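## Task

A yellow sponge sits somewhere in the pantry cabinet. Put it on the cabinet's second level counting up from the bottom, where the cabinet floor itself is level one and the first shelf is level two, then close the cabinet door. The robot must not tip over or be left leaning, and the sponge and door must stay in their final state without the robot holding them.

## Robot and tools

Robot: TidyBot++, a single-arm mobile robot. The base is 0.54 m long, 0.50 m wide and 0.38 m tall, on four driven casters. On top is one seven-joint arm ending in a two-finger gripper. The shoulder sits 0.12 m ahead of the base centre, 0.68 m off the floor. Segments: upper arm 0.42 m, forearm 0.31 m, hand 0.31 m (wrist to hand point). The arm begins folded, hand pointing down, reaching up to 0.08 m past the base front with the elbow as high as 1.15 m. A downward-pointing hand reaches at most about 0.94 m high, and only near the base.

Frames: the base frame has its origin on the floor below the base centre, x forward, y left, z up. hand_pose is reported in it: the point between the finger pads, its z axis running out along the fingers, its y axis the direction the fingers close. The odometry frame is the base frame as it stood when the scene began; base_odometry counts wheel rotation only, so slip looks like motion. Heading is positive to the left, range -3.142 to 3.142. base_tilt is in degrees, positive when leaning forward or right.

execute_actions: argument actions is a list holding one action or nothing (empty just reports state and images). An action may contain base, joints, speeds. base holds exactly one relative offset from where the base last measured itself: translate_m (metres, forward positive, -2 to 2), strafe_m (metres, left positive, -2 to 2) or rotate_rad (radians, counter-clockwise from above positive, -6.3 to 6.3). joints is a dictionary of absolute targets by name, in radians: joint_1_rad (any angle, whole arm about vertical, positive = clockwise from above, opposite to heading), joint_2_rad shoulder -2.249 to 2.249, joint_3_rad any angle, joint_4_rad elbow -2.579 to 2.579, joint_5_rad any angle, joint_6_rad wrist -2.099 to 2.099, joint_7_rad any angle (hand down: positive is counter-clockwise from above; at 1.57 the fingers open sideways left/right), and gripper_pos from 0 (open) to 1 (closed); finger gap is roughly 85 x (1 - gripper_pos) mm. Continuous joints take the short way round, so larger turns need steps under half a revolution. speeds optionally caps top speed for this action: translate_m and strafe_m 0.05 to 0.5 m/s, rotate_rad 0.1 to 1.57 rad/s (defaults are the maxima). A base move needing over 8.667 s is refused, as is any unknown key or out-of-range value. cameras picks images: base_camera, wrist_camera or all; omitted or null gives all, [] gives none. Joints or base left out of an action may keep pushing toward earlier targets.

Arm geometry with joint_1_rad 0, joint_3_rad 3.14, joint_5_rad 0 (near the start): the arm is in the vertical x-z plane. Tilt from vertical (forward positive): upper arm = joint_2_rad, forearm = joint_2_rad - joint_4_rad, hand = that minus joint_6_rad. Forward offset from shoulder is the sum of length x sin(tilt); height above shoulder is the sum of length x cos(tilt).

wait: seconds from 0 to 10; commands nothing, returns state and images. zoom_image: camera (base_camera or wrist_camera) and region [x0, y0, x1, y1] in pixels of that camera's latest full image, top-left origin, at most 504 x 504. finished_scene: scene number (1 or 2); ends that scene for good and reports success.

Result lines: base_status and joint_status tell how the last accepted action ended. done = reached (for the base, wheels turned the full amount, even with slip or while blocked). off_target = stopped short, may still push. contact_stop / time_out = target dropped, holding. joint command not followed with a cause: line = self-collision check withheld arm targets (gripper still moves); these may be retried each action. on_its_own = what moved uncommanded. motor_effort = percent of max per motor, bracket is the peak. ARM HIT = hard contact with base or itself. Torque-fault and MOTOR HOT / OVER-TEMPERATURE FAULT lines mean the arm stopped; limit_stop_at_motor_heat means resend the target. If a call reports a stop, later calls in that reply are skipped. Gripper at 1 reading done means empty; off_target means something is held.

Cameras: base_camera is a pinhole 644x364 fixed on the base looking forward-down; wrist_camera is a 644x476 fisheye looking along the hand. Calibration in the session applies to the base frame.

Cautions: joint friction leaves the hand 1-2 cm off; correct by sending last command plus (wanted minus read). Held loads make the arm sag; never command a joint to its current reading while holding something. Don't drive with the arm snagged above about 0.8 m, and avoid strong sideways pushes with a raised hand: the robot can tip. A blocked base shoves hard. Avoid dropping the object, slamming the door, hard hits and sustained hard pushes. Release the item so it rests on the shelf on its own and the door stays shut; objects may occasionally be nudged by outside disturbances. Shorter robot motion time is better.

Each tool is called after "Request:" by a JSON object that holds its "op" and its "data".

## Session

Request:
{"op": "execute_actions", "data": {"actions": []}}

Scene clock: 0.00 s.
base_odometry: x=+0.000 y=+0.000 heading=+0.000 (m, m, rad; odometry frame)
base_tilt: forward=+0.8 right=+0.1 (deg)
base_status: not commanded
joint_positions: joint_1_rad=+0.051 joint_2_rad=-0.323 joint_3_rad=+3.170 joint_4_rad=-2.533 joint_5_rad=-0.030 joint_6_rad=-0.884 joint_7_rad=+1.527 gripper_pos=+0.000
joint_status: not commanded
motor_effort: joint_1_rad=-2 joint_2_rad=-2 joint_3_rad=+1 joint_4_rad=+15 joint_5_rad=+1 joint_6_rad=+2 joint_7_rad=+1 (%)
hand_pose: x=+0.2529 y=-0.0008 z=+0.5824 quat_wxyz=(-0.016, +0.997, -0.070, +0.023) (m; base frame)
pictures: base_camera, wrist_camera
camera_calibration (this result's frames):
wrist_camera: T_world_to_cam=[[-0.11603, -0.991129, -0.0648155, 0.0744233], [-0.991108, 0.119812, -0.0578805, 0.341313], [0.0651327, 0.0575233, -0.996217, 0.700057], [0, 0, 0, 1]] pos_world=[0.301317, -0.0074, 0.721988]
Images, in order (width x height): base_camera 644x364, wrist_camera 644x476.

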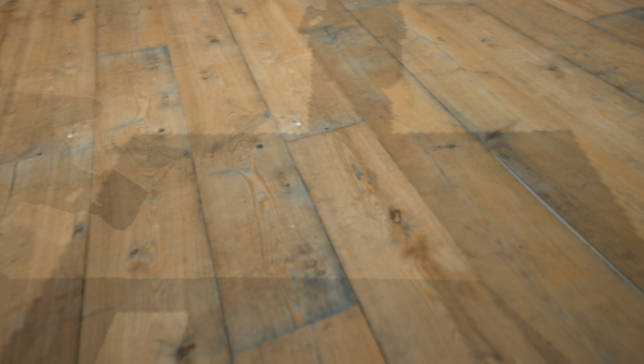

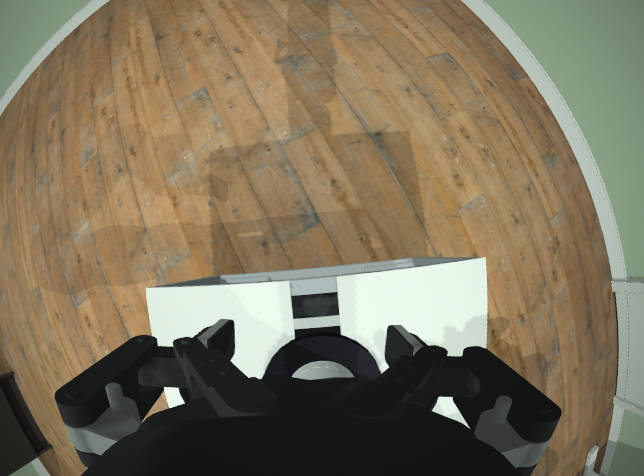

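Something dark at rear left; turn left to look.

Request:
{"op": "execute_actions", "data": {"actions": [{"joints":{"joint_6_rad":0.55,"joint_1_rad":-0.02,"joint_3_rad":3.13,"joint_5_rad":0,"joint_7_rad":1.6},"base":{"rotate_rad":1.8}}], "cameras": ["wrist_camera"]}}

Scene clock: 4.07 s.
base_odometry: x=+0.000 y=+0.000 heading=+1.800 (m, m, rad; odometry frame)
base_tilt: forward=+0.7 right=+0.0 (deg)
base_status: done
joint_positions: joint_1_rad=-0.004 joint_2_rad=-0.323 joint_3_rad=+3.141 joint_4_rad=-2.533 joint_5_rad=-0.030 joint_6_rad=+0.530 joint_7_rad=+1.571 gripper_pos=+0.000
joint_status: all done
motor_effort: joint_1_rad=-1(0) joint_2_rad=-7(8) joint_3_rad=+1(1) joint_4_rad=+20(20) joint_5_rad=+0(0) joint_6_rad=+9(10) joint_7_rad=+1(2) (%)
hand_pose: x=+0.5471 y=-0.0018 z=+0.8590 quat_wxyz=(-0.004, +0.745, -0.013, +0.667) (m; base frame)
pictures: wrist_camera
camera_calibration (this result's frames):
wrist_camera: T_world_to_cam=[[0.0184333, -0.999811, -0.00623036, 0.00159146], [-0.0969124, 0.00441539, -0.995283, 0.964807], [0.995122, 0.0189501, -0.0968126, -0.325008], [0, 0, 0, 1]] pos_world=[0.416895, 0.0034901, 0.928801]
Images, in order (width x height): wrist_camera 644x476.

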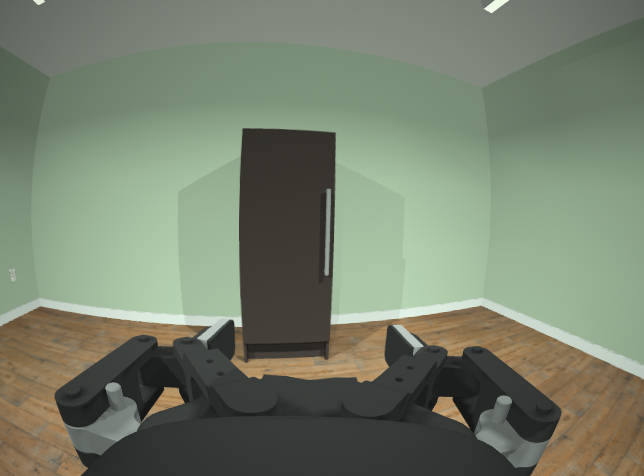

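Request:
{"op": "execute_actions", "data": {"actions": [{"base":{"translate_m":1.05},"joints":{"joint_4_rad":-2.5,"joint_6_rad":0.58}}]}}

Scene clock: 9.77 s.
base_odometry: x=-0.239 y=+1.022 heading=+1.800 (m, m, rad; odometry frame)
base_tilt: forward=+0.8 right=+0.1 (deg)
base_status: done
joint_positions: joint_1_rad=-0.004 joint_2_rad=-0.323 joint_3_rad=+3.141 joint_4_rad=-2.519 joint_5_rad=-0.030 joint_6_rad=+0.540 joint_7_rad=+1.571 gripper_pos=+0.000
joint_status: all done
motor_effort: joint_1_rad=-1(1) joint_2_rad=-8(10) joint_3_rad=+1(1) joint_4_rad=+20(21) joint_5_rad=+0(1) joint_6_rad=+9(11) joint_7_rad=+1(1) (%)
hand_pose: x=+0.5506 y=-0.0019 z=+0.8702 quat_wxyz=(-0.004, +0.737, -0.013, +0.676) (m; base frame)
pictures: base_camera, wrist_camera
camera_calibration (this result's frames):
wrist_camera: T_world_to_cam=[[0.0183871, -0.999815, -0.00569549, 0.00111222], [-0.0726241, 0.00434585, -0.99735, 0.964796], [0.99719, 0.0187521, -0.0725308, -0.349633], [0, 0, 0, 1]] pos_world=[0.418698, 0.0034755, 0.936886]
Images, in order (width x height): base_camera 644x364, wrist_camera 644x476.

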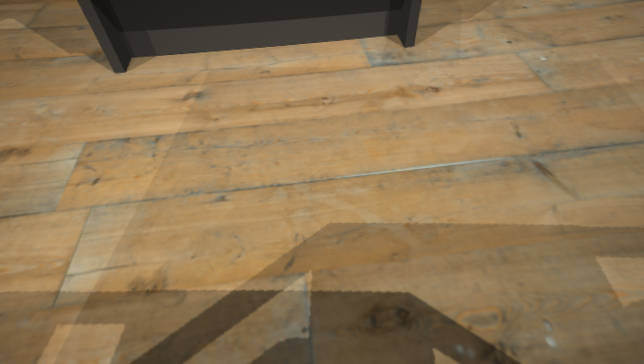

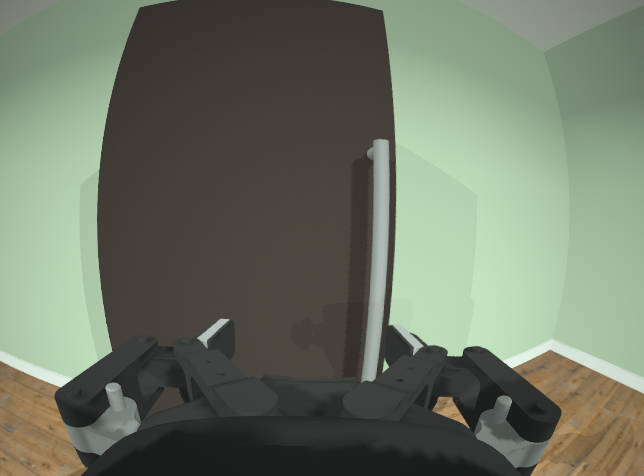

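Request:
{"op": "execute_actions", "data": {"actions": [{"base":{"rotate_rad":0.11},"joints":{"joint_6_rad":0.64}}], "cameras": []}}

Request:
{"op": "execute_actions", "data": {"actions": [{"base":{"strafe_m":-0.195}}], "cameras": []}}

Request:
{"op": "execute_actions", "data": {"actions": [{"base":{"translate_m":0.17},"speeds":{"translate_m":0.2}}]}}

Scene clock: 13.50 s.
base_odometry: x=-0.239 y=+1.023 heading=+1.911 (m, m, rad; odometry frame)
base_tilt: forward=+0.7 right=+0.1 (deg)
base_status: done
joint_positions: joint_1_rad=-0.006 joint_2_rad=-0.323 joint_3_rad=+3.138 joint_4_rad=-2.517 joint_5_rad=-0.030 joint_6_rad=+0.605 joint_7_rad=+1.571 gripper_pos=+0.000
joint_status: all done
motor_effort: joint_1_rad=-1(2) joint_2_rad=-7(9) joint_3_rad=+1(2) joint_4_rad=+20(22) joint_5_rad=+0(0) joint_6_rad=+10(10) joint_7_rad=+1(1) (%)
hand_pose: x=+0.5519 y=+0.0005 z=+0.8912 quat_wxyz=(-0.005, +0.714, -0.011, +0.700) (m; base frame)
pictures: none
No camera images: the call's "cameras" was empty. Leave "cameras" out to get every camera's image.

Scene clock: 15.17 s.
base_odometry: x=-0.055 y=+1.088 heading=+1.912 (m, m, rad; odometry frame)
base_tilt: forward=+0.7 right=+0.1 (deg)
base_status: done
joint_positions: joint_1_rad=-0.006 joint_2_rad=-0.323 joint_3_rad=+3.137 joint_4_rad=-2.517 joint_5_rad=-0.030 joint_6_rad=+0.605 joint_7_rad=+1.571 gripper_pos=+0.000
joint_status: not commanded
motor_effort: joint_1_rad=+0(2) joint_2_rad=-7(9) joint_3_rad=+1(2) joint_4_rad=+20(21) joint_5_rad=+0(1) joint_6_rad=+10(10) joint_7_rad=+1(1) (%)
hand_pose: x=+0.5519 y=+0.0008 z=+0.8912 quat_wxyz=(-0.006, +0.714, -0.011, +0.700) (m; base frame)
pictures: none
No camera images: the call's "cameras" was empty. Leave "cameras" out to get every camera's image.

Scene clock: 16.80 s.
base_odometry: x=-0.112 y=+1.248 heading=+1.912 (m, m, rad; odometry frame)
base_tilt: forward=+0.8 right=+0.1 (deg)
base_status: done
joint_positions: joint_1_rad=-0.006 joint_2_rad=-0.323 joint_3_rad=+3.137 joint_4_rad=-2.517 joint_5_rad=-0.030 joint_6_rad=+0.605 joint_7_rad=+1.571 gripper_pos=+0.000
joint_status: not commanded
motor_effort: joint_1_rad=-1(0) joint_2_rad=-7(9) joint_3_rad=+1(2) joint_4_rad=+20(21) joint_5_rad=+0(1) joint_6_rad=+9(10) joint_7_rad=+1(1) (%)
hand_pose: x=+0.5519 y=+0.0008 z=+0.8914 quat_wxyz=(-0.006, +0.714, -0.011, +0.700) (m; base frame)
pictures: base_camera, wrist_camera
camera_calibration (this result's frames):
wrist_camera: T_world_to_cam=[[0.0238152, -0.999714, -0.00226262, -0.00216889], [-0.00583973, 0.00212411, -0.999981, 0.951525], [0.999699, 0.0238279, -0.00578748, -0.410354], [0, 0, 0, 1]] pos_world=[0.415839, 0.00558846, 0.949127]
Images, in order (width x height): base_camera 644x364, wrist_camera 644x476.

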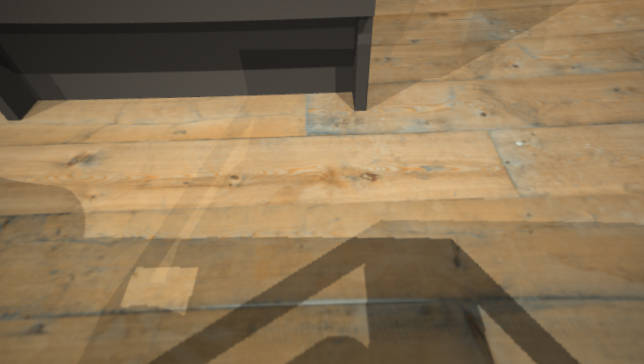

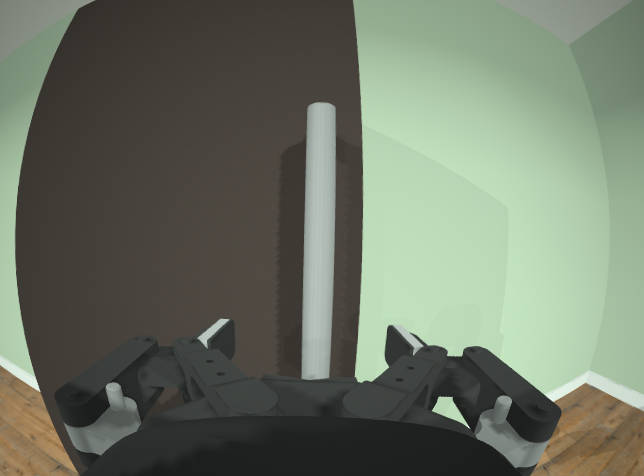

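Request:
{"op": "execute_actions", "data": {"actions": [{"base":{"translate_m":0.105},"speeds":{"translate_m":0.12}}], "cameras": []}}

Request:
{"op": "execute_actions", "data": {"actions": [{"joints":{"gripper_pos":0.775}}]}}

Scene clock: 19.17 s.
base_odometry: x=-0.147 y=+1.347 heading=+1.911 (m, m, rad; odometry frame)
base_tilt: forward=+0.7 right=+0.1 (deg)
base_status: done
joint_positions: joint_1_rad=-0.006 joint_2_rad=-0.323 joint_3_rad=+3.137 joint_4_rad=-2.517 joint_5_rad=-0.030 joint_6_rad=+0.605 joint_7_rad=+1.571 gripper_pos=+0.000
joint_status: not commanded
motor_effort: joint_1_rad=-1(2) joint_2_rad=-7(9) joint_3_rad=+1(1) joint_4_rad=+20(21) joint_5_rad=+0(0) joint_6_rad=+9(10) joint_7_rad=+1(1) (%)
hand_pose: x=+0.5520 y=+0.0008 z=+0.8915 quat_wxyz=(-0.006, +0.714, -0.011, +0.700) (m; base frame)
pictures: none
No camera images: the call's "cameras" was empty. Leave "cameras" out to get every camera's image.

Scene clock: 34.17 s.
base_odometry: x=-0.147 y=+1.347 heading=+1.911 (m, m, rad; odometry frame)
base_tilt: forward=+0.7 right=+0.1 (deg)
base_status: not commanded
joint_positions: joint_1_rad=-0.001 joint_2_rad=-0.331 joint_3_rad=+3.146 joint_4_rad=-2.522 joint_5_rad=-0.023 joint_6_rad=+0.605 joint_7_rad=+1.572 gripper_pos=+0.749
joint_status: all done
motor_effort: joint_1_rad=-9(12) joint_2_rad=-3(7) joint_3_rad=-7(11) joint_4_rad=+26(29) joint_5_rad=+5(9) joint_6_rad=+10(12) joint_7_rad=+1(1) (%)
hand_pose: x=+0.5494 y=-0.0042 z=+0.8923 quat_wxyz=(-0.001, +0.712, -0.013, +0.702) (m; base frame)
pictures: base_camera, wrist_camera
camera_calibration (this result's frames):
wrist_camera: T_world_to_cam=[[0.0148139, -0.999889, 0.00137929, -0.00542103], [-0.00253483, -0.00141699, -0.999996, 0.950537], [0.999887, 0.0148104, -0.00255554, -0.410768], [0, 0, 0, 1]] pos_world=[0.413212, 0.00201011, 0.949491]
Images, in order (width x height): base_camera 644x364, wrist_camera 644x476.

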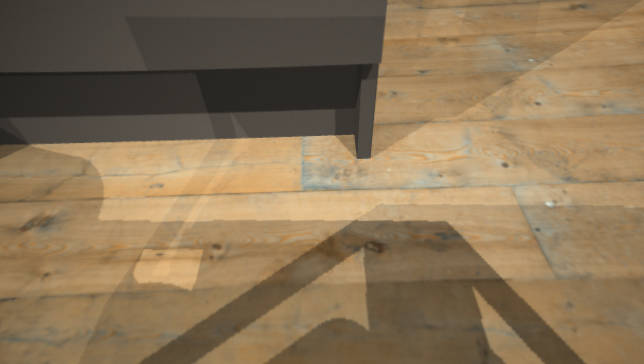

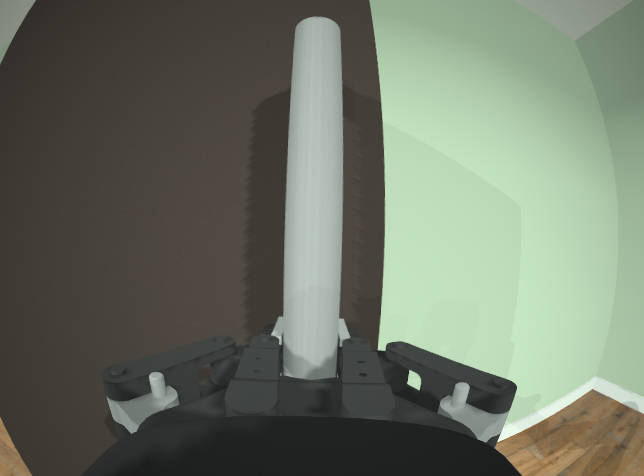

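Gripped. Same opening sequence.

Request:
{"op": "execute_actions", "data": {"actions": [{"base":{"translate_m":-0.17},"speeds":{"translate_m":0.1}}], "cameras": []}}

Request:
{"op": "execute_actions", "data": {"actions": [{"base":{"strafe_m":0.06},"speeds":{"strafe_m":0.1}}], "cameras": []}}

Request:
{"op": "execute_actions", "data": {"actions": [{"base":{"translate_m":-0.12},"speeds":{"translate_m":0.1}}], "cameras": []}}

Request:
{"op": "execute_actions", "data": {"actions": [{"base":{"strafe_m":0.1},"speeds":{"strafe_m":0.1}}], "cameras": []}}

Request:
{"op": "execute_actions", "data": {"actions": [{"base":{"translate_m":-0.09},"speeds":{"translate_m":0.1}}], "cameras": []}}

Request:
{"op": "execute_actions", "data": {"actions": [{"base":{"strafe_m":0.12},"speeds":{"strafe_m":0.1}}], "cameras": []}}

Request:
{"op": "execute_actions", "data": {"actions": [{"joints":{"gripper_pos":0.2}}], "cameras": []}}

Request:
{"op": "execute_actions", "data": {"actions": [{"base":{"translate_m":-0.12},"speeds":{"translate_m":0.15}}], "cameras": []}}

Request:
{"op": "execute_actions", "data": {"actions": [{"base":{"strafe_m":-0.22},"joints":{"gripper_pos":1}}], "cameras": []}}

Request:
{"op": "execute_actions", "data": {"actions": [{"base":{"translate_m":0.4}}]}}

Request:
{"op": "execute_actions", "data": {"actions": [{"joints":{"joint_1_rad":-0.75}}]}}

Scene clock: 39.93 s.
base_odometry: x=-0.090 y=+1.187 heading=+1.911 (m, m, rad; odometry frame)
base_tilt: forward=+0.7 right=+0.1 (deg)
base_status: done
joint_positions: joint_1_rad=-0.037 joint_2_rad=-0.310 joint_3_rad=+3.108 joint_4_rad=-2.506 joint_5_rad=-0.020 joint_6_rad=+0.605 joint_7_rad=+1.572 gripper_pos=+0.751
joint_status: not commanded
motor_effort: joint_1_rad=+4(10) joint_2_rad=-13(14) joint_3_rad=+6(7) joint_4_rad=+21(26) joint_5_rad=-2(6) joint_6_rad=+12(12) joint_7_rad=+2(3) (%)
hand_pose: x=+0.5554 y=+0.0305 z=+0.8923 quat_wxyz=(-0.022, +0.714, +0.019, +0.700) (m; base frame)
pictures: none
No camera images: the call's "cameras" was empty. Leave "cameras" out to get every camera's image.

Scene clock: 41.07 s.
base_odometry: x=-0.147 y=+1.167 heading=+1.911 (m, m, rad; odometry frame)
base_tilt: forward=+0.7 right=+0.1 (deg)
base_status: done
joint_positions: joint_1_rad=+0.024 joint_2_rad=-0.313 joint_3_rad=+3.176 joint_4_rad=-2.509 joint_5_rad=-0.020 joint_6_rad=+0.605 joint_7_rad=+1.579 gripper_pos=+0.751
joint_status: not commanded
motor_effort: joint_1_rad=-10(13) joint_2_rad=-6(15) joint_3_rad=-8(10) joint_4_rad=+25(27) joint_5_rad=+3(5) joint_6_rad=+11(14) joint_7_rad=+0(0) (%)
hand_pose: x=+0.5550 y=-0.0290 z=+0.8922 quat_wxyz=(+0.017, +0.713, -0.031, +0.700) (m; base frame)
pictures: none
No camera images: the call's "cameras" was empty. Leave "cameras" out to get every camera's image.

Scene clock: 42.83 s.
base_odometry: x=-0.107 y=+1.054 heading=+1.911 (m, m, rad; odometry frame)
base_tilt: forward=+0.8 right=+0.1 (deg)
base_status: done
joint_positions: joint_1_rad=-0.049 joint_2_rad=-0.307 joint_3_rad=+3.099 joint_4_rad=-2.503 joint_5_rad=-0.018 joint_6_rad=+0.605 joint_7_rad=+1.579 gripper_pos=+0.751
joint_status: not commanded
motor_effort: joint_1_rad=+4(9) joint_2_rad=-15(16) joint_3_rad=+6(9) joint_4_rad=+18(24) joint_5_rad=-1(4) joint_6_rad=+11(12) joint_7_rad=+3(3) (%)
hand_pose: x=+0.5557 y=+0.0405 z=+0.8922 quat_wxyz=(-0.026, +0.714, +0.031, +0.699) (m; base frame)
pictures: none
No camera images: the call's "cameras" was empty. Leave "cameras" out to get every camera's image.

Scene clock: 44.37 s.
base_odometry: x=-0.201 y=+1.020 heading=+1.911 (m, m, rad; odometry frame)
base_tilt: forward=+0.7 right=+0.1 (deg)
base_status: done
joint_positions: joint_1_rad=+0.051 joint_2_rad=-0.332 joint_3_rad=+3.200 joint_4_rad=-2.522 joint_5_rad=-0.018 joint_6_rad=+0.605 joint_7_rad=+1.582 gripper_pos=+0.751
joint_status: not commanded
motor_effort: joint_1_rad=-15(17) joint_2_rad=-1(15) joint_3_rad=-12(15) joint_4_rad=+28(30) joint_5_rad=+8(9) joint_6_rad=+11(14) joint_7_rad=-1(3) (%)
hand_pose: x=+0.5468 y=-0.0516 z=+0.8923 quat_wxyz=(+0.033, +0.711, -0.050, +0.701) (m; base frame)
pictures: none
No camera images: the call's "cameras" was empty. Leave "cameras" out to get every camera's image.

Scene clock: 45.93 s.
base_odometry: x=-0.171 y=+0.936 heading=+1.911 (m, m, rad; odometry frame)
base_tilt: forward=+0.7 right=+0.1 (deg)
base_status: done
joint_positions: joint_1_rad=-0.035 joint_2_rad=-0.304 joint_3_rad=+3.112 joint_4_rad=-2.501 joint_5_rad=-0.018 joint_6_rad=+0.605 joint_7_rad=+1.582 gripper_pos=+0.751
joint_status: not commanded
motor_effort: joint_1_rad=+1(15) joint_2_rad=-13(17) joint_3_rad=+3(12) joint_4_rad=+16(27) joint_5_rad=+1(7) joint_6_rad=+9(11) joint_7_rad=+3(3) (%)
hand_pose: x=+0.5578 y=+0.0278 z=+0.8920 quat_wxyz=(-0.017, +0.714, +0.021, +0.699) (m; base frame)
pictures: none
No camera images: the call's "cameras" was empty. Leave "cameras" out to get every camera's image.

Scene clock: 47.70 s.
base_odometry: x=-0.284 y=+0.895 heading=+1.911 (m, m, rad; odometry frame)
base_tilt: forward=+0.7 right=+0.1 (deg)
base_status: done
joint_positions: joint_1_rad=+0.061 joint_2_rad=-0.363 joint_3_rad=+3.205 joint_4_rad=-2.546 joint_5_rad=-0.024 joint_6_rad=+0.605 joint_7_rad=+1.588 gripper_pos=+0.751
joint_status: not commanded
motor_effort: joint_1_rad=-17(19) joint_2_rad=+5(13) joint_3_rad=-13(16) joint_4_rad=+31(34) joint_5_rad=+8(10) joint_6_rad=+10(12) joint_7_rad=-2(2) (%)
hand_pose: x=+0.5350 y=-0.0579 z=+0.8922 quat_wxyz=(+0.038, +0.708, -0.056, +0.703) (m; base frame)
pictures: none
No camera images: the call's "cameras" was empty. Leave "cameras" out to get every camera's image.

Scene clock: 48.57 s.
base_odometry: x=-0.284 y=+0.895 heading=+1.911 (m, m, rad; odometry frame)
base_tilt: forward=+0.7 right=+0.1 (deg)
base_status: not commanded
joint_positions: joint_1_rad=+0.021 joint_2_rad=-0.349 joint_3_rad=+3.164 joint_4_rad=-2.533 joint_5_rad=-0.025 joint_6_rad=+0.608 joint_7_rad=+1.588 gripper_pos=+0.200
joint_status: all done
motor_effort: joint_1_rad=-8(16) joint_2_rad=-3(10) joint_3_rad=-5(13) joint_4_rad=+26(32) joint_5_rad=+4(9) joint_6_rad=+11(11) joint_7_rad=+1(2) (%)
hand_pose: x=+0.5432 y=-0.0225 z=+0.8945 quat_wxyz=(+0.016, +0.709, -0.024, +0.705) (m; base frame)
pictures: none
No camera images: the call's "cameras" was empty. Leave "cameras" out to get every camera's image.

Scene clock: 50.03 s.
base_odometry: x=-0.244 y=+0.782 heading=+1.911 (m, m, rad; odometry frame)
base_tilt: forward=+0.7 right=+0.1 (deg)
base_status: done
joint_positions: joint_1_rad=-0.004 joint_2_rad=-0.331 joint_3_rad=+3.140 joint_4_rad=-2.517 joint_5_rad=-0.025 joint_6_rad=+0.608 joint_7_rad=+1.588 gripper_pos=+0.200
joint_status: not commanded
motor_effort: joint_1_rad=-1(7) joint_2_rad=-7(10) joint_3_rad=+1(5) joint_4_rad=+20(25) joint_5_rad=+1(5) joint_6_rad=+9(11) joint_7_rad=+1(1) (%)
hand_pose: x=+0.5502 y=-0.0006 z=+0.8964 quat_wxyz=(+0.002, +0.709, -0.004, +0.705) (m; base frame)
pictures: none
No camera images: the call's "cameras" was empty. Leave "cameras" out to get every camera's image.

Scene clock: 51.73 s.
base_odometry: x=-0.036 y=+0.855 heading=+1.911 (m, m, rad; odometry frame)
base_tilt: forward=+0.7 right=+0.1 (deg)
base_status: done
joint_positions: joint_1_rad=-0.004 joint_2_rad=-0.331 joint_3_rad=+3.140 joint_4_rad=-2.517 joint_5_rad=-0.025 joint_6_rad=+0.608 joint_7_rad=+1.588 gripper_pos=+0.999
joint_status: all done
motor_effort: joint_1_rad=-1(2) joint_2_rad=-7(7) joint_3_rad=+1(2) joint_4_rad=+20(20) joint_5_rad=+0(1) joint_6_rad=+9(10) joint_7_rad=+1(1) (%)
hand_pose: x=+0.5502 y=-0.0003 z=+0.8964 quat_wxyz=(+0.002, +0.709, -0.004, +0.705) (m; base frame)
pictures: none
No camera images: the call's "cameras" was empty. Leave "cameras" out to get every camera's image.

Scene clock: 54.23 s.
base_odometry: x=-0.170 y=+1.233 heading=+1.911 (m, m, rad; odometry frame)
base_tilt: forward=+0.7 right=+0.1 (deg)
base_status: done
joint_positions: joint_1_rad=-0.002 joint_2_rad=-0.327 joint_3_rad=+3.141 joint_4_rad=-2.515 joint_5_rad=-0.026 joint_6_rad=+0.608 joint_7_rad=+1.588 gripper_pos=+0.999
joint_status: not commanded
motor_effort: joint_1_rad=+0(17) joint_2_rad=-7(13) joint_3_rad=+1(17) joint_4_rad=+20(22) joint_5_rad=+0(6) joint_6_rad=+10(10) joint_7_rad=+1(1) (%)
hand_pose: x=+0.5516 y=-0.0020 z=+0.8953 quat_wxyz=(+0.003, +0.710, -0.006, +0.704) (m; base frame)
pictures: base_camera, wrist_camera
camera_calibration (this result's frames):
wrist_camera: T_world_to_cam=[[0.0188357, -0.999675, 0.0171701, -0.0196349], [0.00312176, -0.0171143, -0.999849, 0.950306], [0.999818, 0.0188864, 0.00279838, -0.417648], [0, 0, 0, 1]] pos_world=[0.414975, 0.00452323, 0.951668]
Images, in order (width x height): base_camera 644x364, wrist_camera 644x476.

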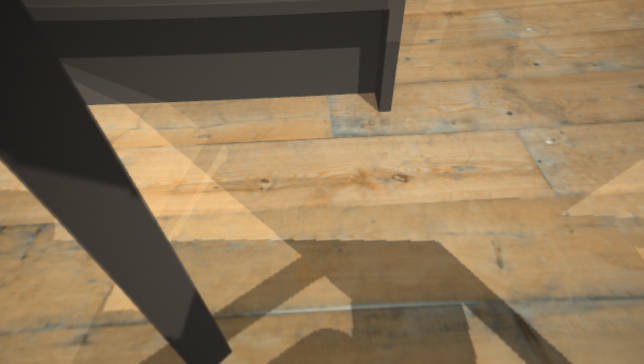

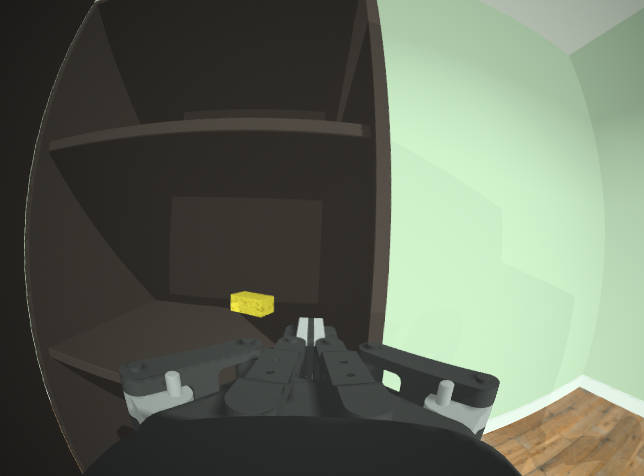

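Scene clock: 56.83 s.
base_odometry: x=-0.168 y=+1.229 heading=+1.902 (m, m, rad; odometry frame)
base_tilt: forward=+0.7 right=+1.0 (deg)
base_status: not commanded
joint_positions: joint_1_rad=-0.540 joint_2_rad=-0.335 joint_3_rad=+3.349 joint_4_rad=-2.518 joint_5_rad=-0.027 joint_6_rad=+0.608 joint_7_rad=+1.588 gripper_pos=+0.999
joint_status: joint_1_rad off_target (ended at -0.540, target -0.750)
motor_effort: joint_1_rad=-35(39) joint_2_rad=-5(14) joint_3_rad=-38(42) joint_4_rad=+21(30) joint_5_rad=+10(11) joint_6_rad=+10(12) joint_7_rad=+1(1) (%)
hand_pose: x=+0.5334 y=+0.1299 z=+0.8947 quat_wxyz=(-0.140, +0.705, +0.091, +0.689) (m; base frame)
pictures: base_camera, wrist_camera
camera_calibration (this result's frames):
wrist_camera: T_world_to_cam=[[0.351613, -0.934732, -0.0514231, -0.0119858], [-0.0151709, 0.0492339, -0.998672, 0.952097], [0.936022, 0.351927, 0.00313059, -0.411502], [0, 0, 0, 1]] pos_world=[0.403834, 0.0867396, 0.951504]
Images, in order (width x height): base_camera 644x364, wrist_camera 644x476.

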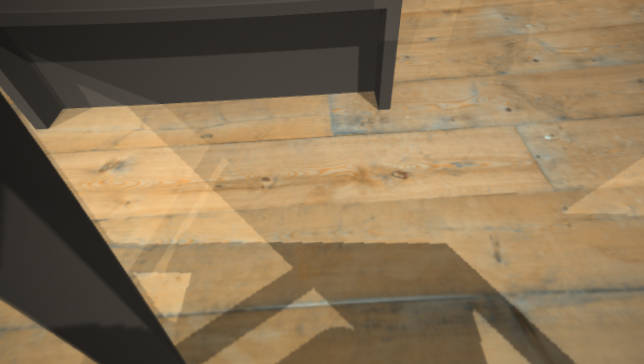

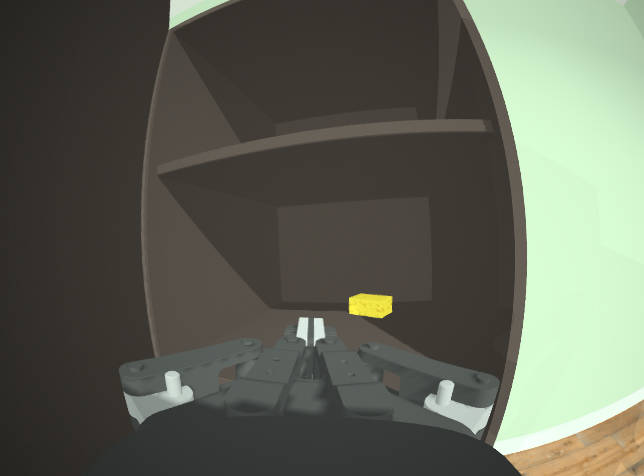

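Request:
{"op": "execute_actions", "data": {"actions": [{"joints":{"joint_1_rad":-0.45}}], "cameras": []}}

Request:
{"op": "execute_actions", "data": {"actions": [{"base":{"strafe_m":-0.08},"speeds":{"strafe_m":0.1}}], "cameras": []}}

Request:
{"op": "execute_actions", "data": {"actions": [{"joints":{"joint_1_rad":-0.95}}]}}

Scene clock: 73.27 s.
base_odometry: x=-0.168 y=+1.228 heading=+1.897 (m, m, rad; odometry frame)
base_tilt: forward=+0.7 right=+0.1 (deg)
base_status: not commanded
joint_positions: joint_1_rad=-0.349 joint_2_rad=-0.350 joint_3_rad=+3.249 joint_4_rad=-2.514 joint_5_rad=-0.027 joint_6_rad=+0.609 joint_7_rad=+1.588 gripper_pos=+0.999
joint_status: joint_1_rad off_target (ended at -0.349, target -0.450)
motor_effort: joint_1_rad=-16(35) joint_2_rad=+3(6) joint_3_rad=-18(38) joint_4_rad=+23(25) joint_5_rad=+4(10) joint_6_rad=+9(10) joint_7_rad=+1(1) (%)
hand_pose: x=+0.5378 y=+0.0941 z=+0.9054 quat_wxyz=(-0.097, +0.699, +0.067, +0.705) (m; base frame)
pictures: none
No camera images: the call's "cameras" was empty. Leave "cameras" out to get every camera's image.

Scene clock: 74.63 s.
base_odometry: x=-0.092 y=+1.254 heading=+1.897 (m, m, rad; odometry frame)
base_tilt: forward=+0.7 right=+0.1 (deg)
base_status: done
joint_positions: joint_1_rad=-0.438 joint_2_rad=-0.331 joint_3_rad=+3.132 joint_4_rad=-2.502 joint_5_rad=-0.027 joint_6_rad=+0.609 joint_7_rad=+1.588 gripper_pos=+0.999
joint_status: not commanded
on_its_own: joint_1_rad moved -0.089 to your old target -0.450
motor_effort: joint_1_rad=-1(17) joint_2_rad=-7(11) joint_3_rad=+1(19) joint_4_rad=+20(24) joint_5_rad=+0(7) joint_6_rad=+10(10) joint_7_rad=+1(1) (%)
hand_pose: x=+0.5113 y=+0.1853 z=+0.9043 quat_wxyz=(-0.153, +0.688, +0.150, +0.693) (m; base frame)
pictures: none
No camera images: the call's "cameras" was empty. Leave "cameras" out to get every camera's image.

Scene clock: 76.33 s.
base_odometry: x=-0.092 y=+1.254 heading=+1.897 (m, m, rad; odometry frame)
base_tilt: forward=+0.8 right=+0.1 (deg)
base_status: not commanded
joint_positions: joint_1_rad=-0.763 joint_2_rad=-0.328 joint_3_rad=+3.275 joint_4_rad=-2.507 joint_5_rad=-0.072 joint_6_rad=+0.609 joint_7_rad=+1.587 gripper_pos=+0.999
joint_status: joint_1_rad off_target (ended at -0.763, target -0.950)
motor_effort: joint_1_rad=-30(31) joint_2_rad=-9(14) joint_3_rad=-28(28) joint_4_rad=+27(27) joint_5_rad=+17(17) joint_6_rad=+12(13) joint_7_rad=-1(7) (%)
hand_pose: x=+0.4812 y=+0.2426 z=+0.8986 quat_wxyz=(-0.236, +0.686, +0.179, +0.664) (m; base frame)
pictures: base_camera, wrist_camera
camera_calibration (this result's frames):
wrist_camera: T_world_to_cam=[[0.585381, -0.808198, -0.064379, -0.019643], [-0.0305479, 0.057363, -0.997886, 0.954336], [0.810183, 0.58611, 0.00889044, -0.403808], [0, 0, 0, 1]] pos_world=[0.36781, 0.166057, 0.954644]
Images, in order (width x height): base_camera 644x364, wrist_camera 644x476.

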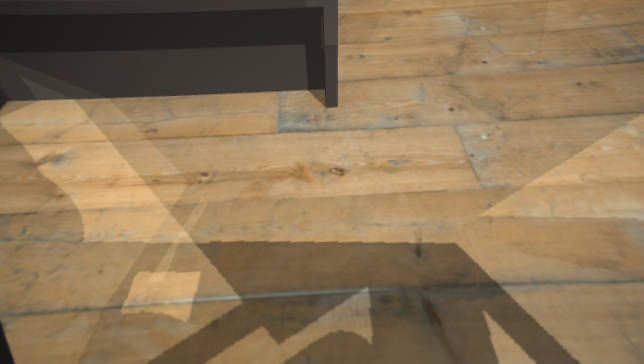

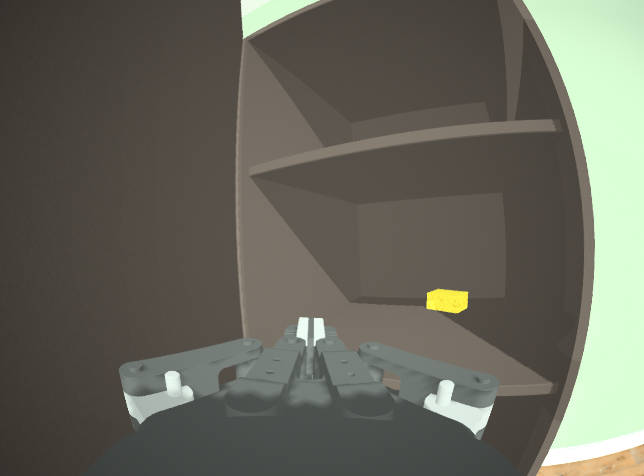

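Request:
{"op": "execute_actions", "data": {"actions": [{"base":{"translate_m":-0.17},"joints":{"joint_1_rad":-0.72}}], "cameras": []}}

Request:
{"op": "execute_actions", "data": {"actions": [{"joints":{"joint_1_rad":-0.85}}]}}

Scene clock: 79.10 s.
base_odometry: x=-0.037 y=+1.093 heading=+1.897 (m, m, rad; odometry frame)
base_tilt: forward=+0.7 right=+0.1 (deg)
base_status: done
joint_positions: joint_1_rad=-0.741 joint_2_rad=-0.314 joint_3_rad=+3.119 joint_4_rad=-2.492 joint_5_rad=-0.031 joint_6_rad=+0.609 joint_7_rad=+1.587 gripper_pos=+0.999
joint_status: all done
motor_effort: joint_1_rad=-1(30) joint_2_rad=-8(14) joint_3_rad=+1(27) joint_4_rad=+20(26) joint_5_rad=+0(17) joint_6_rad=+10(11) joint_7_rad=+1(1) (%)
hand_pose: x=+0.4386 y=+0.3013 z=+0.9033 quat_wxyz=(-0.258, +0.658, +0.256, +0.659) (m; base frame)
pictures: none
No camera images: the call's "cameras" was empty. Leave "cameras" out to get every camera's image.

Scene clock: 80.10 s.
base_odometry: x=-0.037 y=+1.093 heading=+1.897 (m, m, rad; odometry frame)
base_tilt: forward=+0.7 right=+0.1 (deg)
base_status: not commanded
joint_positions: joint_1_rad=-0.833 joint_2_rad=-0.314 joint_3_rad=+3.119 joint_4_rad=-2.492 joint_5_rad=-0.031 joint_6_rad=+0.609 joint_7_rad=+1.587 gripper_pos=+0.999
joint_status: all done
motor_effort: joint_1_rad=-1(2) joint_2_rad=-8(8) joint_3_rad=+1(1) joint_4_rad=+20(21) joint_5_rad=+0(1) joint_6_rad=+10(10) joint_7_rad=+1(1) (%)
hand_pose: x=+0.4095 y=+0.3294 z=+0.9033 quat_wxyz=(-0.288, +0.646, +0.286, +0.646) (m; base frame)
pictures: base_camera, wrist_camera
camera_calibration (this result's frames):
wrist_camera: T_world_to_cam=[[0.762213, -0.647064, 0.0184291, -0.107489], [0.0233237, -0.000999058, -0.999727, 0.950698], [0.646907, 0.762435, 0.0143304, -0.392702], [0, 0, 0, 1]] pos_world=[0.313797, 0.230807, 0.958048]
Images, in order (width x height): base_camera 644x364, wrist_camera 644x476.

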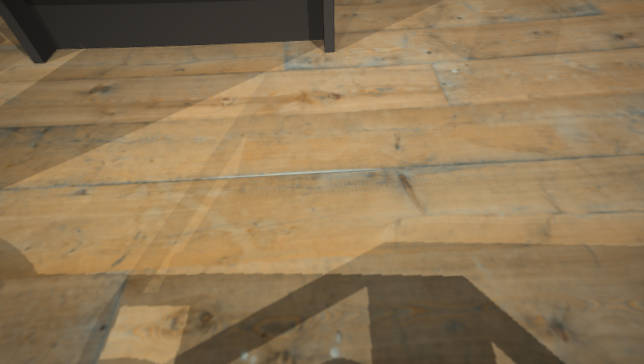

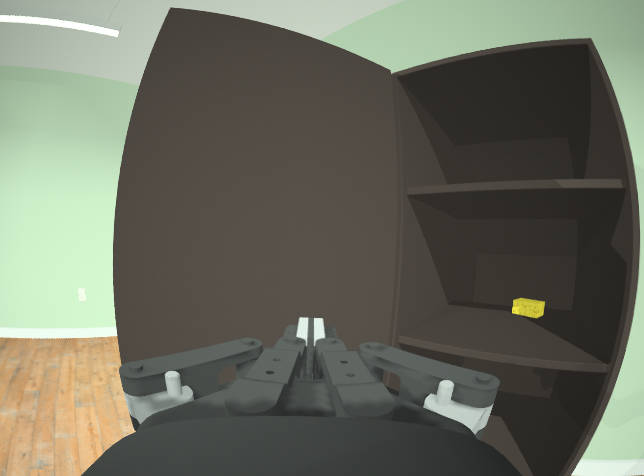

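Request:
{"op": "execute_actions", "data": {"actions": [{"base":{"translate_m":-0.5},"joints":{"joint_1_rad":-0.02}}], "cameras": []}}

Request:
{"op": "execute_actions", "data": {"actions": [{"base":{"strafe_m":0.23},"joints":{"joint_1_rad":-0.02,"joint_2_rad":1.13,"joint_4_rad":-0.74,"joint_5_rad":0,"joint_6_rad":0.3,"gripper_pos":0}}], "cameras": []}}

Request:
{"op": "execute_actions", "data": {"actions": [{"base":{"translate_m":0.35}}]}}

Scene clock: 85.90 s.
base_odometry: x=+0.124 y=+0.619 heading=+1.898 (m, m, rad; odometry frame)
base_tilt: forward=+0.7 right=+0.1 (deg)
base_status: done
joint_positions: joint_1_rad=-0.040 joint_2_rad=-0.317 joint_3_rad=+3.120 joint_4_rad=-2.492 joint_5_rad=-0.031 joint_6_rad=+0.609 joint_7_rad=+1.587 gripper_pos=+0.999
joint_status: all done
motor_effort: joint_1_rad=-1(1) joint_2_rad=-7(10) joint_3_rad=+1(0) joint_4_rad=+21(21) joint_5_rad=+0(0) joint_6_rad=+9(10) joint_7_rad=+1(1) (%)
hand_pose: x=+0.5570 y=+0.0239 z=+0.9043 quat_wxyz=(-0.016, +0.705, +0.014, +0.708) (m; base frame)
pictures: none
No camera images: the call's "cameras" was empty. Leave "cameras" out to get every camera's image.

Scene clock: 88.83 s.
base_odometry: x=-0.094 y=+0.545 heading=+1.898 (m, m, rad; odometry frame)
base_tilt: forward=+0.8 right=+0.0 (deg)
base_status: done
joint_positions: joint_1_rad=-0.037 joint_2_rad=+1.112 joint_3_rad=+3.120 joint_4_rad=-0.767 joint_5_rad=-0.031 joint_6_rad=+0.341 joint_7_rad=+1.587 gripper_pos=+0.000
joint_status: all done
motor_effort: joint_1_rad=+0(1) joint_2_rad=-55(57) joint_3_rad=+0(2) joint_4_rad=+23(23) joint_5_rad=+0(0) joint_6_rad=+9(9) joint_7_rad=+1(1) (%)
hand_pose: x=+1.1059 y=+0.0416 z=+0.7838 quat_wxyz=(-0.024, +0.695, +0.001, +0.718) (m; base frame)
pictures: none
No camera images: the call's "cameras" was empty. Leave "cameras" out to get every camera's image.

Scene clock: 90.90 s.
base_odometry: x=-0.207 y=+0.876 heading=+1.899 (m, m, rad; odometry frame)
base_tilt: forward=+0.8 right=+0.1 (deg)
base_status: done
joint_positions: joint_1_rad=-0.036 joint_2_rad=+1.113 joint_3_rad=+3.120 joint_4_rad=-0.763 joint_5_rad=-0.031 joint_6_rad=+0.340 joint_7_rad=+1.587 gripper_pos=+0.000
joint_status: not commanded
motor_effort: joint_1_rad=-1(1) joint_2_rad=-56(57) joint_3_rad=+0(1) joint_4_rad=+23(24) joint_5_rad=+1(0) joint_6_rad=+10(10) joint_7_rad=+1(1) (%)
hand_pose: x=+1.1064 y=+0.0415 z=+0.7841 quat_wxyz=(-0.024, +0.695, +0.001, +0.719) (m; base frame)
pictures: base_camera, wrist_camera
camera_calibration (this result's frames):
wrist_camera: T_world_to_cam=[[0.0657971, -0.997774, -0.0108551, -0.0147113], [0.0468733, 0.0139573, -0.998803, 0.787548], [0.996731, 0.0652095, 0.0476873, -1.00664], [0, 0, 0, 1]] pos_world=[0.967406, 0.0399721, 0.83445]
Images, in order (width x height): base_camera 644x364, wrist_camera 644x476.

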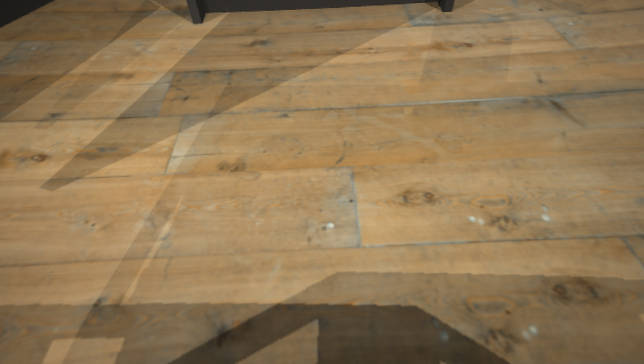

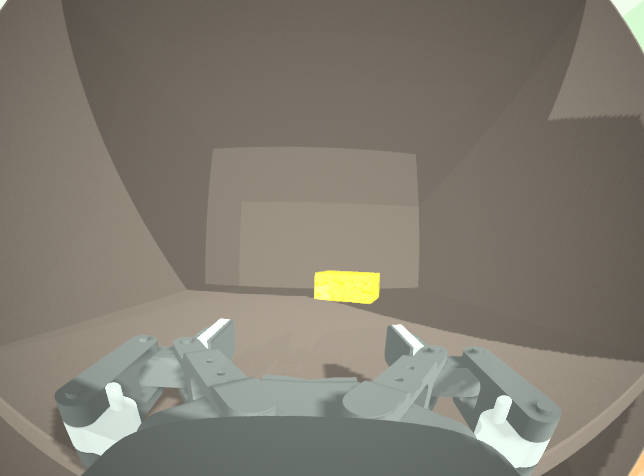

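Request:
{"op": "execute_actions", "data": {"actions": [{"base":{"translate_m":0.18},"joints":{"joint_1_rad":0.02,"joint_2_rad":1.155},"speeds":{"translate_m":0.2}}]}}

Scene clock: 96.03 s.
base_odometry: x=-0.260 y=+1.047 heading=+1.890 (m, m, rad; odometry frame)
base_tilt: forward=+0.6 right=+0.1 (deg)
base_status: translate_m time_out (by the wheels' count: +0.179 of +0.180)
joint_positions: joint_1_rad=+0.080 joint_2_rad=+1.030 joint_3_rad=+3.136 joint_4_rad=-0.888 joint_5_rad=-0.030 joint_6_rad=+0.262 joint_7_rad=+1.587 gripper_pos=+0.000
joint_status: joint_1_rad off_target (ended at +0.080, target +0.020); joint_2_rad off_target (ended at +1.030, target +1.155)
motor_effort: joint_1_rad=-16(20) joint_2_rad=-32(56) joint_3_rad=-4(6) joint_4_rad=+52(57) joint_5_rad=+0(1) joint_6_rad=+21(22) joint_7_rad=+0(2) (%)
hand_pose: x=+1.0825 y=-0.0761 z=+0.7655 quat_wxyz=(+0.023, +0.735, -0.037, +0.676) (m; base frame)
pictures: base_camera, wrist_camera
camera_calibration (this result's frames):
wrist_camera: T_world_to_cam=[[-0.053859, -0.998547, 0.00155825, -0.0106923], [-0.0716026, 0.00230555, -0.997431, 0.898111], [0.995978, -0.0538322, -0.0716227, -0.891093], [0, 0, 0, 1]] pos_world=[0.95124, -0.0607169, 0.831997]
Images, in order (width x height): base_camera 644x364, wrist_camera 644x476.

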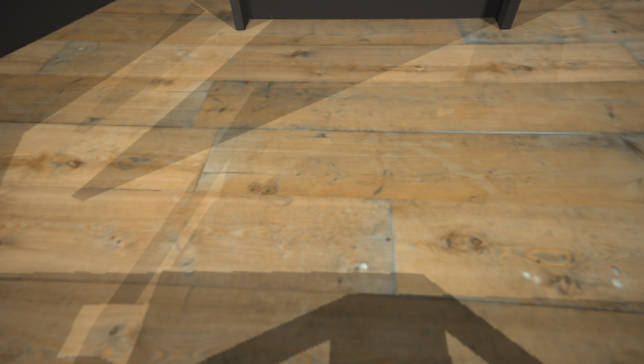

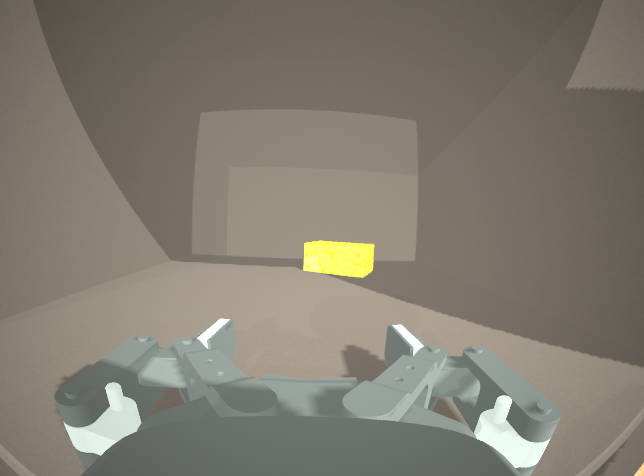

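Request:
{"op": "execute_actions", "data": {"actions": [{"base":{"translate_m":-0.15},"joints":{"joint_1_rad":0.02,"joint_2_rad":1.06,"joint_4_rad":-0.76,"joint_6_rad":0.22}}]}}

Scene clock: 98.70 s.
base_odometry: x=-0.213 y=+0.905 heading=+1.890 (m, m, rad; odometry frame)
base_tilt: forward=+0.7 right=+0.1 (deg)
base_status: done
joint_positions: joint_1_rad=+0.019 joint_2_rad=+1.077 joint_3_rad=+3.137 joint_4_rad=-0.767 joint_5_rad=-0.030 joint_6_rad=+0.261 joint_7_rad=+1.587 gripper_pos=+0.000
joint_status: all done
motor_effort: joint_1_rad=+0(17) joint_2_rad=-54(59) joint_3_rad=+0(5) joint_4_rad=+23(50) joint_5_rad=+0(0) joint_6_rad=+9(19) joint_7_rad=+1(0) (%)
hand_pose: x=+1.1033 y=-0.0178 z=+0.7928 quat_wxyz=(+0.003, +0.711, -0.015, +0.703) (m; base frame)
pictures: base_camera, wrist_camera
camera_calibration (this result's frames):
wrist_camera: T_world_to_cam=[[0.00641408, -0.999972, 0.0037229, -0.0196588], [0.000426209, -0.00372025, -0.999993, 0.849124], [0.999979, 0.00641562, 0.000402336, -0.967224], [0, 0, 0, 1]] pos_world=[0.966969, -0.010294, 0.849581]
Images, in order (width x height): base_camera 644x364, wrist_camera 644x476.

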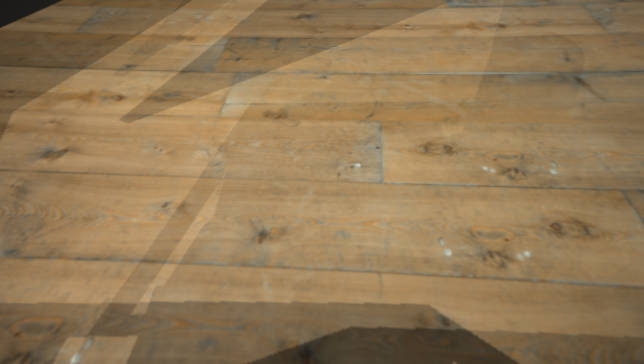

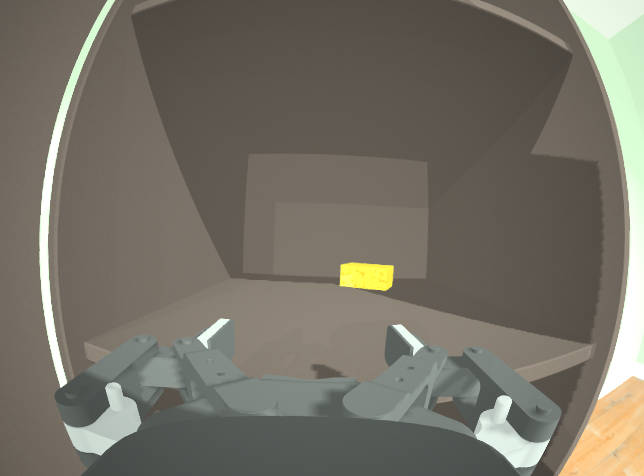

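Request:
{"op": "execute_actions", "data": {"actions": [{"base":{"strafe_m":-0.14},"joints":{"joint_2_rad":1.03,"joint_6_rad":0.17,"gripper_pos":1}}], "cameras": []}}

Request:
{"op": "execute_actions", "data": {"actions": [{"base":{"translate_m":0.27},"speeds":{"translate_m":0.15}}]}}

Scene clock: 102.87 s.
base_odometry: x=-0.080 y=+0.949 heading=+1.890 (m, m, rad; odometry frame)
base_tilt: forward=+0.8 right=+0.1 (deg)
base_status: done
joint_positions: joint_1_rad=+0.029 joint_2_rad=+1.051 joint_3_rad=+3.137 joint_4_rad=-0.767 joint_5_rad=-0.030 joint_6_rad=+0.209 joint_7_rad=+1.587 gripper_pos=+0.999
joint_status: all done
motor_effort: joint_1_rad=-1(4) joint_2_rad=-55(57) joint_3_rad=+0(1) joint_4_rad=+23(24) joint_5_rad=+1(0) joint_6_rad=+10(9) joint_7_rad=+1(1) (%)
hand_pose: x=+1.0997 y=-0.0272 z=+0.8022 quat_wxyz=(+0.005, +0.720, -0.018, +0.693) (m; base frame)
pictures: none
No camera images: the call's "cameras" was empty. Leave "cameras" out to get every camera's image.

Scene clock: 105.33 s.
base_odometry: x=-0.164 y=+1.205 heading=+1.890 (m, m, rad; odometry frame)
base_tilt: forward=+0.8 right=+0.1 (deg)
base_status: done
joint_positions: joint_1_rad=+0.029 joint_2_rad=+1.050 joint_3_rad=+3.137 joint_4_rad=-0.767 joint_5_rad=-0.030 joint_6_rad=+0.209 joint_7_rad=+1.587 gripper_pos=+0.999
joint_status: not commanded
motor_effort: joint_1_rad=-1(0) joint_2_rad=-54(57) joint_3_rad=+0(0) joint_4_rad=+23(24) joint_5_rad=+0(1) joint_6_rad=+10(10) joint_7_rad=+1(1) (%)
hand_pose: x=+1.0995 y=-0.0272 z=+0.8036 quat_wxyz=(+0.005, +0.720, -0.018, +0.694) (m; base frame)
pictures: base_camera, wrist_camera
camera_calibration (this result's frames):
wrist_camera: T_world_to_cam=[[-0.0019881, -0.999994, 0.00279247, -0.0190953], [-0.0240724, -0.00274381, -0.999706, 0.886604], [0.999708, -0.00205473, -0.0240668, -0.943639], [0, 0, 0, 1]] pos_world=[0.964668, -0.0186015, 0.863686]
Images, in order (width x height): base_camera 644x364, wrist_camera 644x476.

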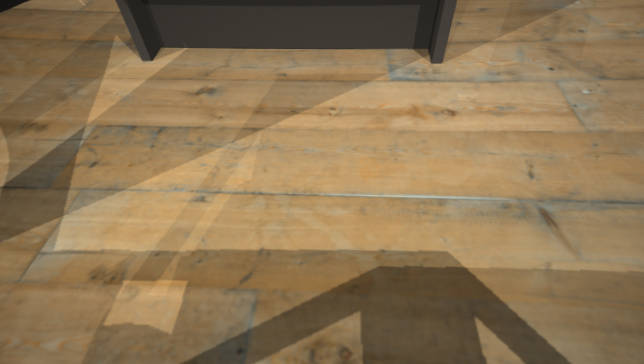

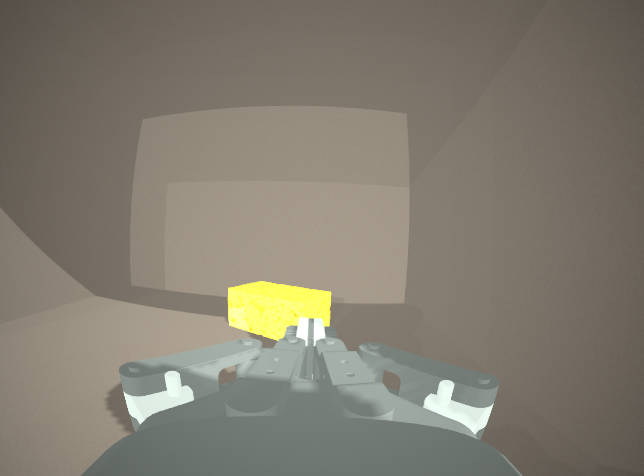

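Request:
{"op": "execute_actions", "data": {"actions": [{"joints":{"joint_6_rad":0.12}}], "cameras": []}}

Request:
{"op": "execute_actions", "data": {"actions": [{"base":{"translate_m":0.09},"speeds":{"translate_m":0.08}}]}}

Scene clock: 108.60 s.
base_odometry: x=-0.164 y=+1.205 heading=+1.890 (m, m, rad; odometry frame)
base_tilt: forward=+0.8 right=+0.1 (deg)
base_status: not commanded
joint_positions: joint_1_rad=+0.029 joint_2_rad=+1.048 joint_3_rad=+3.137 joint_4_rad=-0.767 joint_5_rad=-0.030 joint_6_rad=+0.156 joint_7_rad=+1.587 gripper_pos=+0.999
joint_status: all done
motor_effort: joint_1_rad=-1(1) joint_2_rad=-54(57) joint_3_rad=+0(0) joint_4_rad=+23(24) joint_5_rad=+1(0) joint_6_rad=+9(10) joint_7_rad=+1(1) (%)
hand_pose: x=+1.0984 y=-0.0266 z=+0.7885 quat_wxyz=(+0.005, +0.737, -0.018, +0.675) (m; base frame)
pictures: none
No camera images: the call's "cameras" was empty. Leave "cameras" out to get every camera's image.

Scene clock: 110.27 s.
base_odometry: x=-0.192 y=+1.291 heading=+1.889 (m, m, rad; odometry frame)
base_tilt: forward=+0.8 right=+0.1 (deg)
base_status: done
joint_positions: joint_1_rad=+0.029 joint_2_rad=+1.048 joint_3_rad=+3.137 joint_4_rad=-0.767 joint_5_rad=-0.030 joint_6_rad=+0.156 joint_7_rad=+1.587 gripper_pos=+0.999
joint_status: not commanded
motor_effort: joint_1_rad=-1(5) joint_2_rad=-55(56) joint_3_rad=+0(1) joint_4_rad=+24(24) joint_5_rad=+0(1) joint_6_rad=+9(10) joint_7_rad=+1(1) (%)
hand_pose: x=+1.0983 y=-0.0266 z=+0.7889 quat_wxyz=(+0.005, +0.737, -0.018, +0.675) (m; base frame)
pictures: base_camera, wrist_camera
camera_calibration (this result's frames):
wrist_camera: T_world_to_cam=[[-0.000137977, -0.999999, 0.00111812, -0.0191804], [-0.0746129, -0.00110471, -0.997212, 0.925506], [0.997213, -0.000221019, -0.0746127, -0.90015], [0, 0, 0, 1]] pos_world=[0.966692, -0.018357, 0.855785]
Images, in order (width x height): base_camera 644x364, wrist_camera 644x476.

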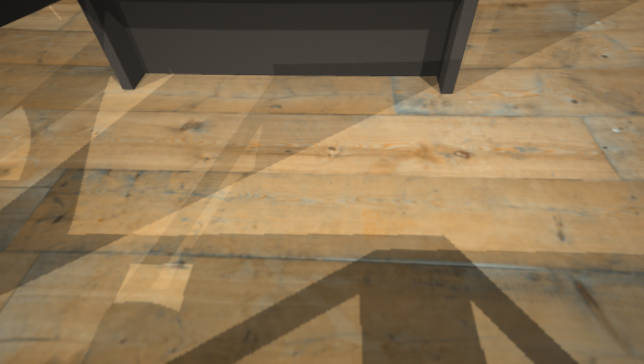

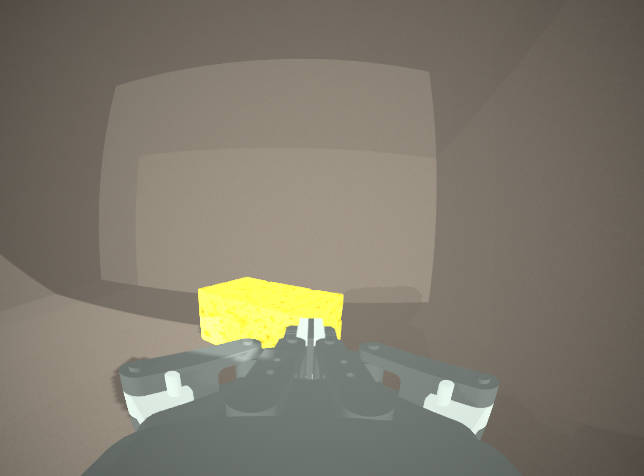

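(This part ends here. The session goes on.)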